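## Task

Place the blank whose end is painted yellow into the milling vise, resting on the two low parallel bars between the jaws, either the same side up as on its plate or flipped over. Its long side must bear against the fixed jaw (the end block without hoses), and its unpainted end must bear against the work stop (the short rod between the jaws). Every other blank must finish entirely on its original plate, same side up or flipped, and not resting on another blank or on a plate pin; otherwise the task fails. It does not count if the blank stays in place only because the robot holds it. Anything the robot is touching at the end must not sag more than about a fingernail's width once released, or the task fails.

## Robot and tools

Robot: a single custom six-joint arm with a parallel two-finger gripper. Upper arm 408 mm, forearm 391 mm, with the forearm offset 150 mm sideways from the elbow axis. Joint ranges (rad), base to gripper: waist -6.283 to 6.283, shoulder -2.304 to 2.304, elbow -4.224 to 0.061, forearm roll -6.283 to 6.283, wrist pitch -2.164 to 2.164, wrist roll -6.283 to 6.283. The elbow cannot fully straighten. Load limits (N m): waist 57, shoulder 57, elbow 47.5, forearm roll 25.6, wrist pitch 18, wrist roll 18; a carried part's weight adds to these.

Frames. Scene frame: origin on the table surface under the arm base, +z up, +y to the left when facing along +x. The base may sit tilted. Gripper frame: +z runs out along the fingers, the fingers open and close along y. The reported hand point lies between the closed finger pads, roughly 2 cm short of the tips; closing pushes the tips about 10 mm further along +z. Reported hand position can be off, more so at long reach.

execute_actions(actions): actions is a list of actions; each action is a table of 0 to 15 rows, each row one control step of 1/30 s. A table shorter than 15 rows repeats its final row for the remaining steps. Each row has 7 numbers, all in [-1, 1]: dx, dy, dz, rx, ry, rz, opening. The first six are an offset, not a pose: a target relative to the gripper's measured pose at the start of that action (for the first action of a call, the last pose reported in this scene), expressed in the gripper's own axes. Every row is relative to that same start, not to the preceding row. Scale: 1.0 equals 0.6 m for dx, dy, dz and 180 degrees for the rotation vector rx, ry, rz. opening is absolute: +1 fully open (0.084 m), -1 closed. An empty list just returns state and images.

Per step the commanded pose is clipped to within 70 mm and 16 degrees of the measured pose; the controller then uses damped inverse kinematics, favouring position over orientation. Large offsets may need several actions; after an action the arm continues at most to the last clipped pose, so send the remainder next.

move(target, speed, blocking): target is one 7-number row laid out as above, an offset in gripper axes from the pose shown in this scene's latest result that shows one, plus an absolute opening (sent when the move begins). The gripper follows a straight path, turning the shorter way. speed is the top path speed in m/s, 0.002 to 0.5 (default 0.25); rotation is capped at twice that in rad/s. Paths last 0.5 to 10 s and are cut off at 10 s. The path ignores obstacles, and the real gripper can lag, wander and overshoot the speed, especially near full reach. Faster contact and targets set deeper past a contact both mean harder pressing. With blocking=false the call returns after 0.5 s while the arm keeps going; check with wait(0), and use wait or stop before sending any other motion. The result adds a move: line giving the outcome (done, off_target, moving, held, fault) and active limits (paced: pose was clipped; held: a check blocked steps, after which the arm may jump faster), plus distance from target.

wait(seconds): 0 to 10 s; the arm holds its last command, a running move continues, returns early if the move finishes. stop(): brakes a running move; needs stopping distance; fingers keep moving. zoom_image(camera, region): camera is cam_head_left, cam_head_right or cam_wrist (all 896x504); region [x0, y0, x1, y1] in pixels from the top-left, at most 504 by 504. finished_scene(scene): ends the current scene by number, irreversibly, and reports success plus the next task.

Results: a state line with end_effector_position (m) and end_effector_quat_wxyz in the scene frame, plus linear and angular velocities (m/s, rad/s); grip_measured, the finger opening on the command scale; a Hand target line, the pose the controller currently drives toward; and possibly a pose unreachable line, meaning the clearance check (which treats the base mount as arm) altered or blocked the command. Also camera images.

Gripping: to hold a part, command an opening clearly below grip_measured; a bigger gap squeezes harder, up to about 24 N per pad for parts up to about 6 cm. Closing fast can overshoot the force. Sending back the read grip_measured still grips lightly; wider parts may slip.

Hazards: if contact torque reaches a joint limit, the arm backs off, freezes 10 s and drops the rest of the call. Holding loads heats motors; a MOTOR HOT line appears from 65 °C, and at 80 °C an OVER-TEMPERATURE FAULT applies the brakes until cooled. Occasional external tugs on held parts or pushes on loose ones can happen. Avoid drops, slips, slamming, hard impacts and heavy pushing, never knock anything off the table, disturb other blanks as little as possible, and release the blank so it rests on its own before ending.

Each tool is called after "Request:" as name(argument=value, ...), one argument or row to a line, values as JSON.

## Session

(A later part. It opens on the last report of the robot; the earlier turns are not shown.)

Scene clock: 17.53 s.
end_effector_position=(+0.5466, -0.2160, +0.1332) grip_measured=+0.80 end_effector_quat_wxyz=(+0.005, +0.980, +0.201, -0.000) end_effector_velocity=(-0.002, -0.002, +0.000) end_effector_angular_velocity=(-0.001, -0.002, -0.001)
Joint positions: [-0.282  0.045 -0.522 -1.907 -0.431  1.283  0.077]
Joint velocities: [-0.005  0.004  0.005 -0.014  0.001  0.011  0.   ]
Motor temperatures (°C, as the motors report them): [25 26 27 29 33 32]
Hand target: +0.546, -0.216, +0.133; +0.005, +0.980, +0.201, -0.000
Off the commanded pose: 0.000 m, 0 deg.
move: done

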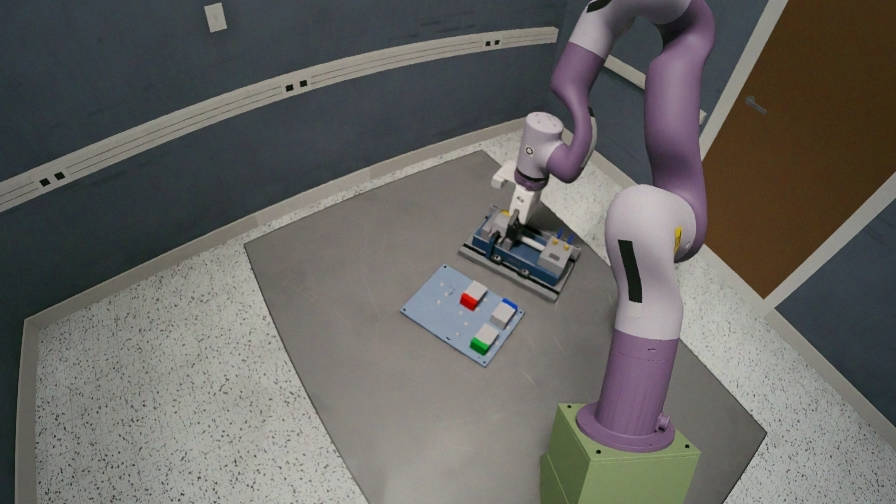

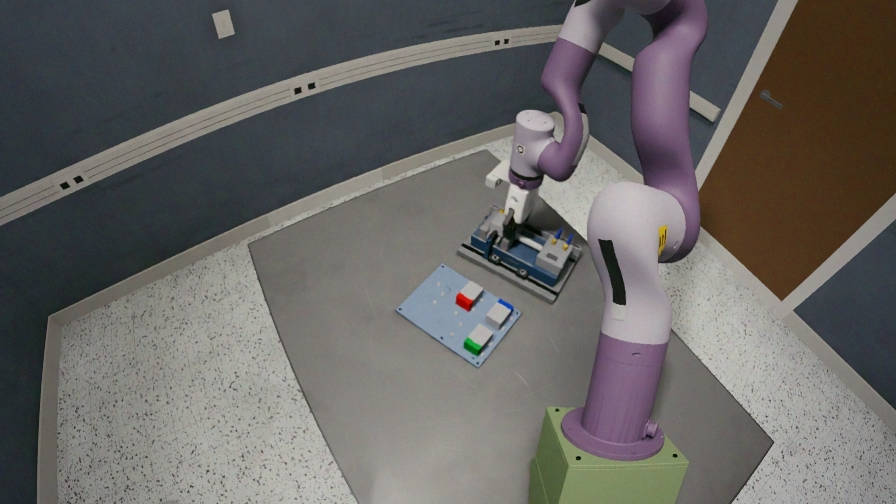

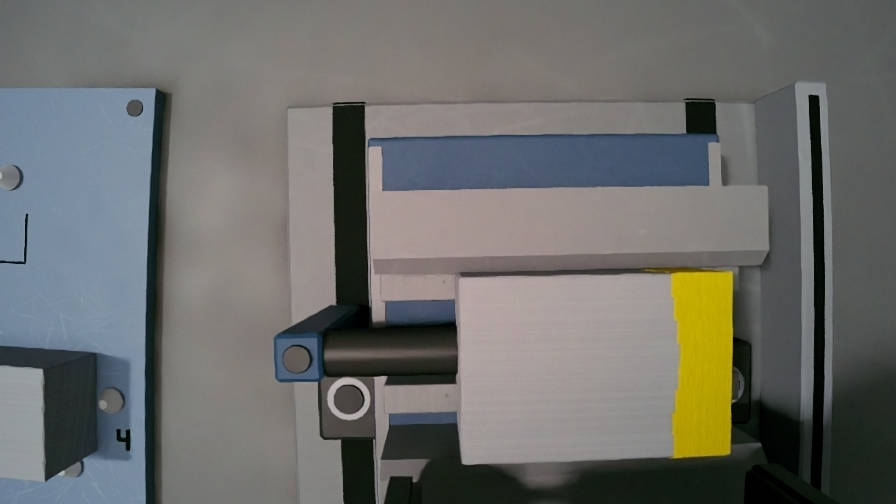

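One seating push for safety.

Request:
move(
  target=[0,0,0,0,0,0.002,-0.2],
)

Request:
move(
  target=[0.013,-0.003,0,0,0,0,-0.2],
  speed=0.015,
)

Request:
move(
  target=[-0.014,0,-0.003,0,0,0,-0.2],
  speed=0.04,
)

Request:
zoom_image(
  camera="cam_wrist",
  region=[410,220,770,420],
)

Scene clock: 19.00 s.
end_effector_position=(+0.5465, -0.2160, +0.1332) grip_measured=-0.21 end_effector_quat_wxyz=(+0.005, +0.980, +0.198, -0.000) end_effector_velocity=(-0.001, -0.001, -0.000) end_effector_angular_velocity=(-0.001, +0.002, -0.004)
Joint positions: [-0.282  0.045 -0.522 -1.907 -0.431  1.289  0.035]
Joint velocities: [-0.002 -0.     0.001  0.001 -0.     0.002 -0.   ]
Motor temperatures (°C, as the motors report them): [25 26 27 29 33 32]
Hand target: +0.547, -0.216, +0.133; +0.005, +0.980, +0.198, -0.000
Off the commanded pose: 0.000 m, 0 deg.
move: done

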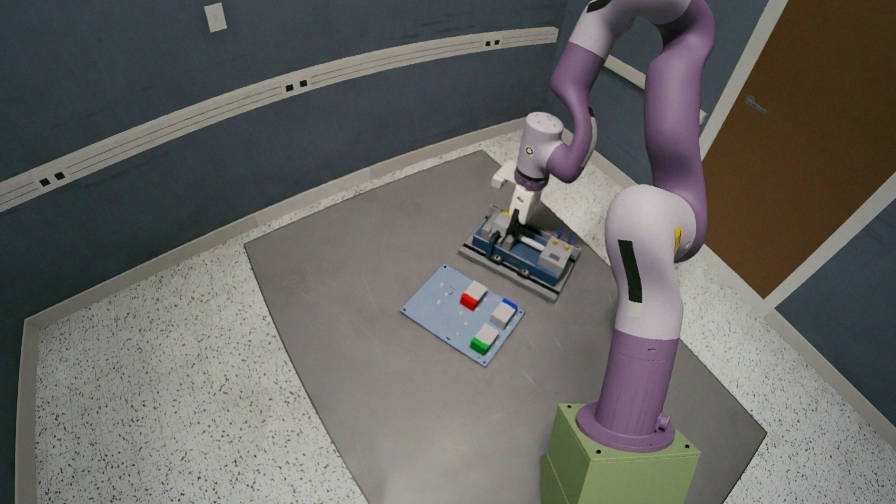

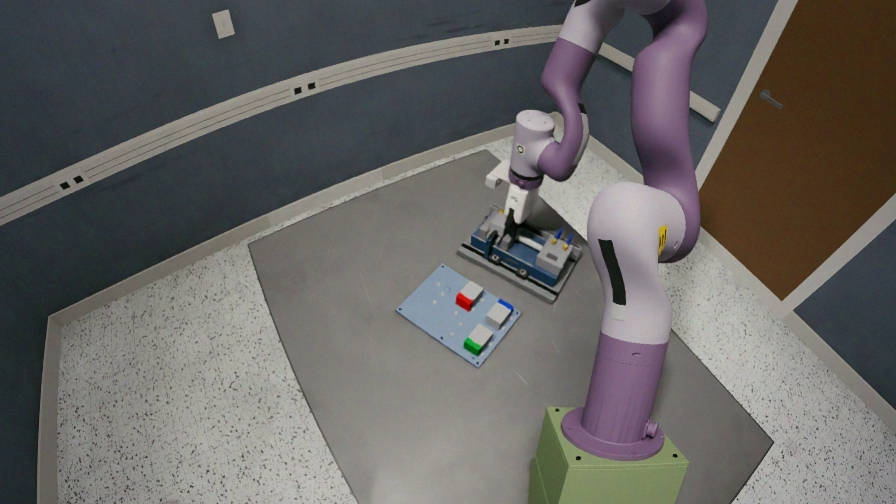

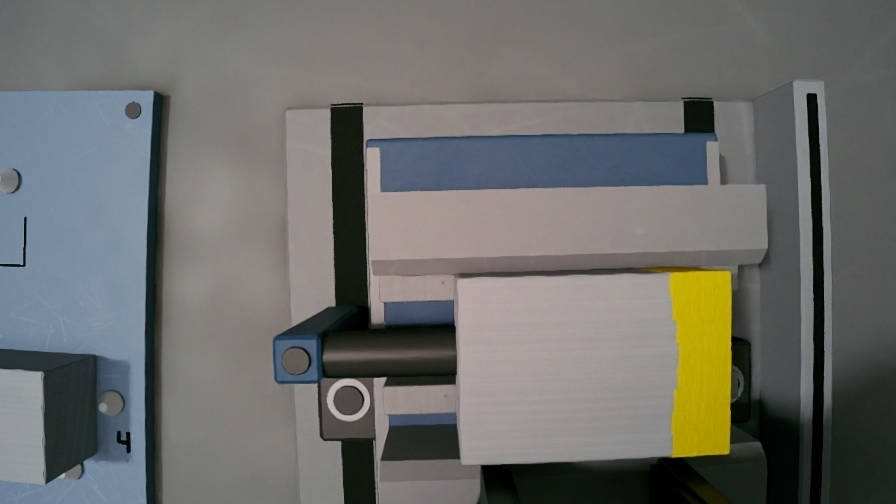

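Scene clock: 19.77 s.
end_effector_position=(+0.5512, -0.2124, +0.1329) grip_measured=-0.22 end_effector_quat_wxyz=(+0.007, +0.980, +0.198, -0.002) end_effector_velocity=(+0.002, +0.001, -0.000) end_effector_angular_velocity=(-0.003, +0.002, -0.001)
Joint positions: [-0.266  0.034 -0.534 -1.879 -0.442  1.273  0.035]
Joint velocities: [ 0.007 -0.005 -0.006  0.015 -0.006 -0.008 -0.   ]
Motor temperatures (°C, as the motors report them): [25 26 27 29 33 32]
Hand target: +0.553, -0.211, +0.133; +0.005, +0.980, +0.198, -0.000
Off the commanded pose: 0.002 m, 0 deg.
move: done

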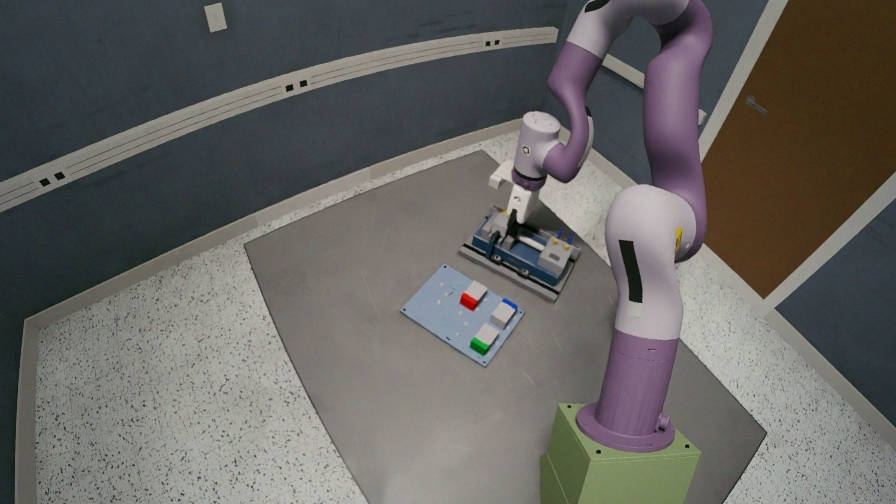

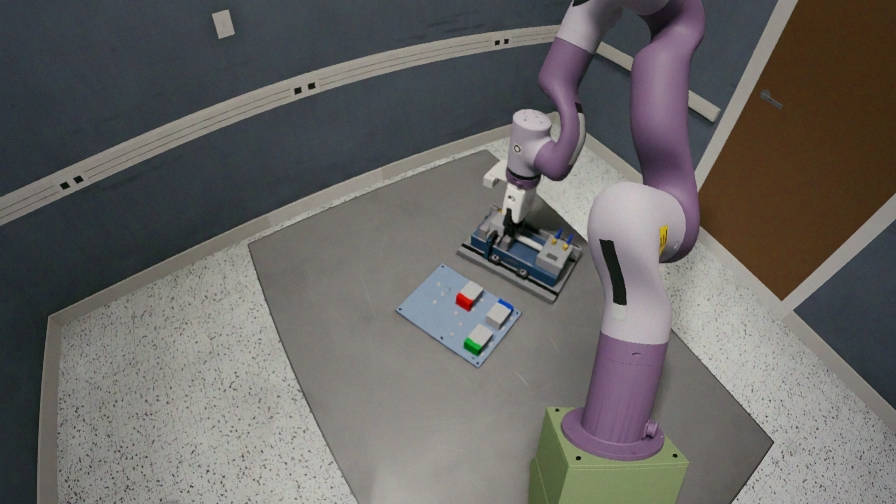

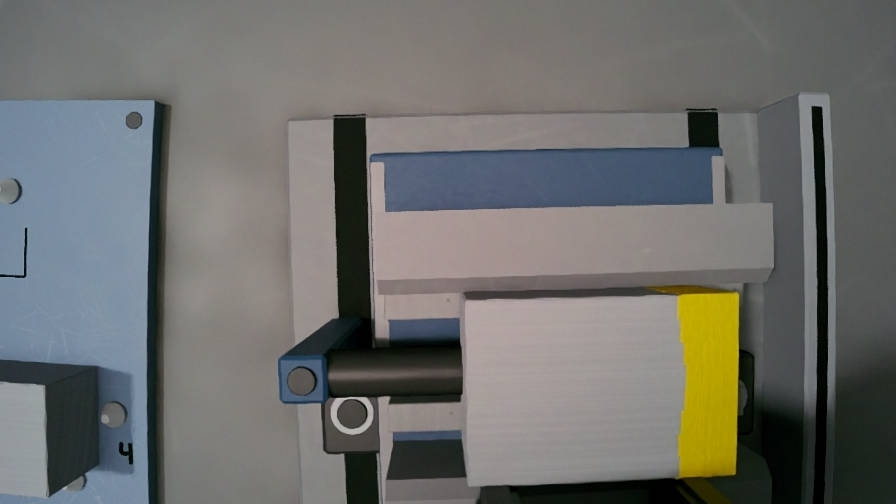

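Scene clock: 20.57 s.
end_effector_position=(+0.5436, -0.2155, +0.1347) grip_measured=-0.22 end_effector_quat_wxyz=(+0.007, +0.980, +0.198, -0.002) end_effector_velocity=(-0.002, -0.001, +0.000) end_effector_angular_velocity=(-0.002, +0.001, -0.000)
Joint positions: [-0.278  0.05  -0.514 -1.901 -0.437  1.287  0.035]
Joint velocities: [-0.004  0.002  0.004 -0.005 -0.001  0.003  0.   ]
Motor temperatures (°C, as the motors report them): [25 26 27 29 33 32]
Hand target: +0.543, -0.216, +0.135; +0.007, +0.980, +0.198, -0.002
Off the commanded pose: 0.000 m, 0 deg.
move: done

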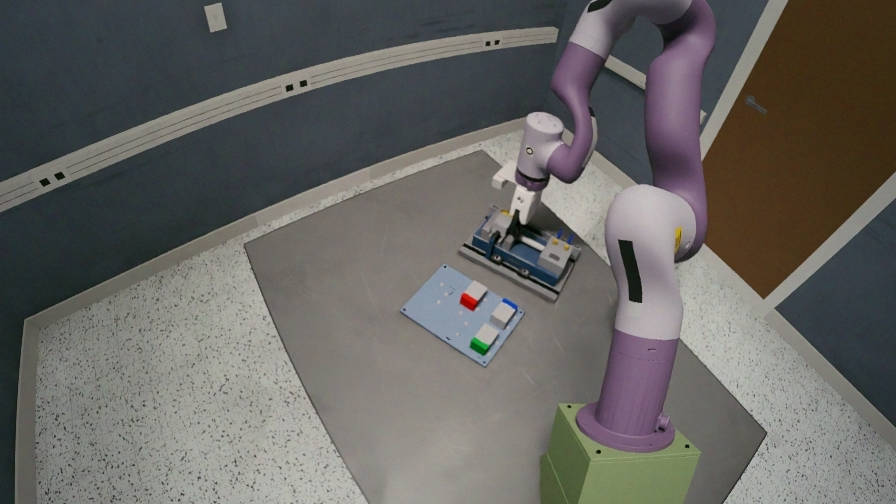

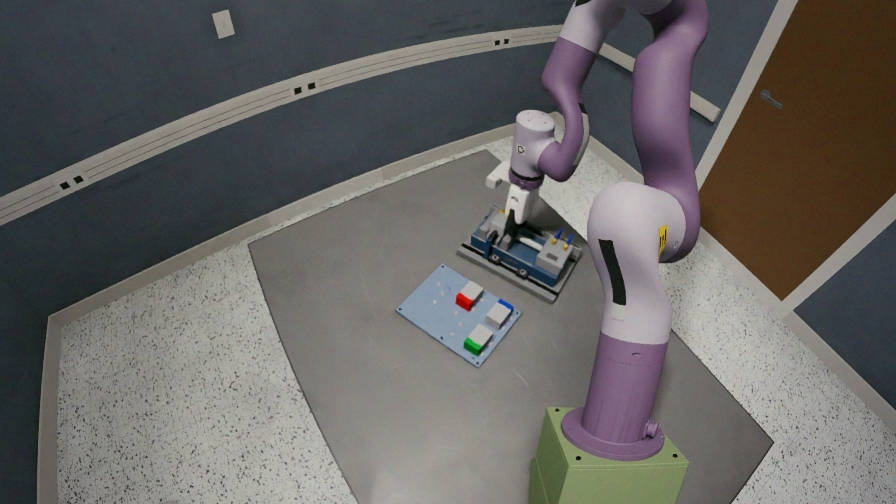

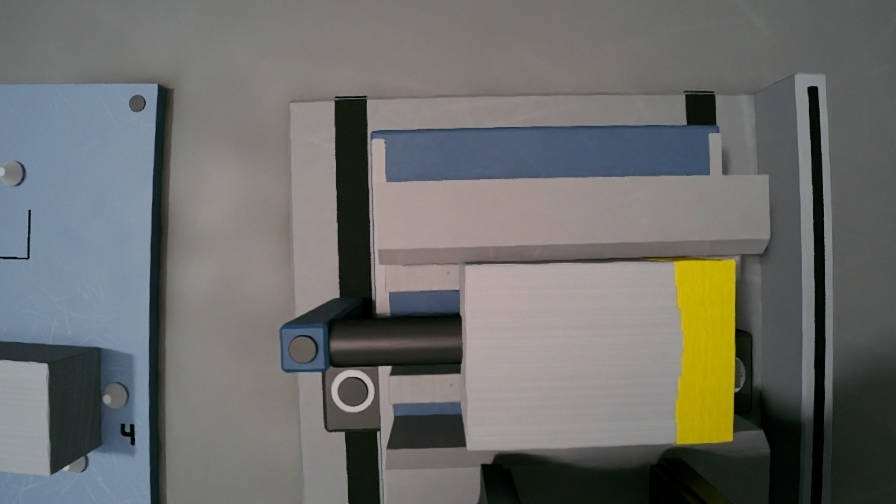

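Region (410, 220, 770, 420) of cam_wrist's 896x504 image, scaled by 1.400, with more detail than that image has.

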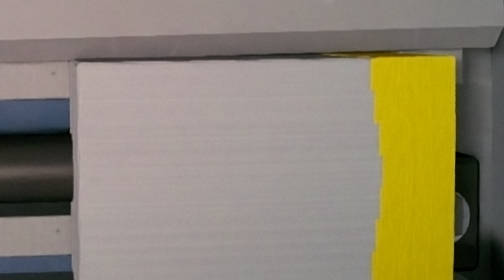

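Request:
finished_scene(
  scene=2,
)

The scene is finished: the task was done.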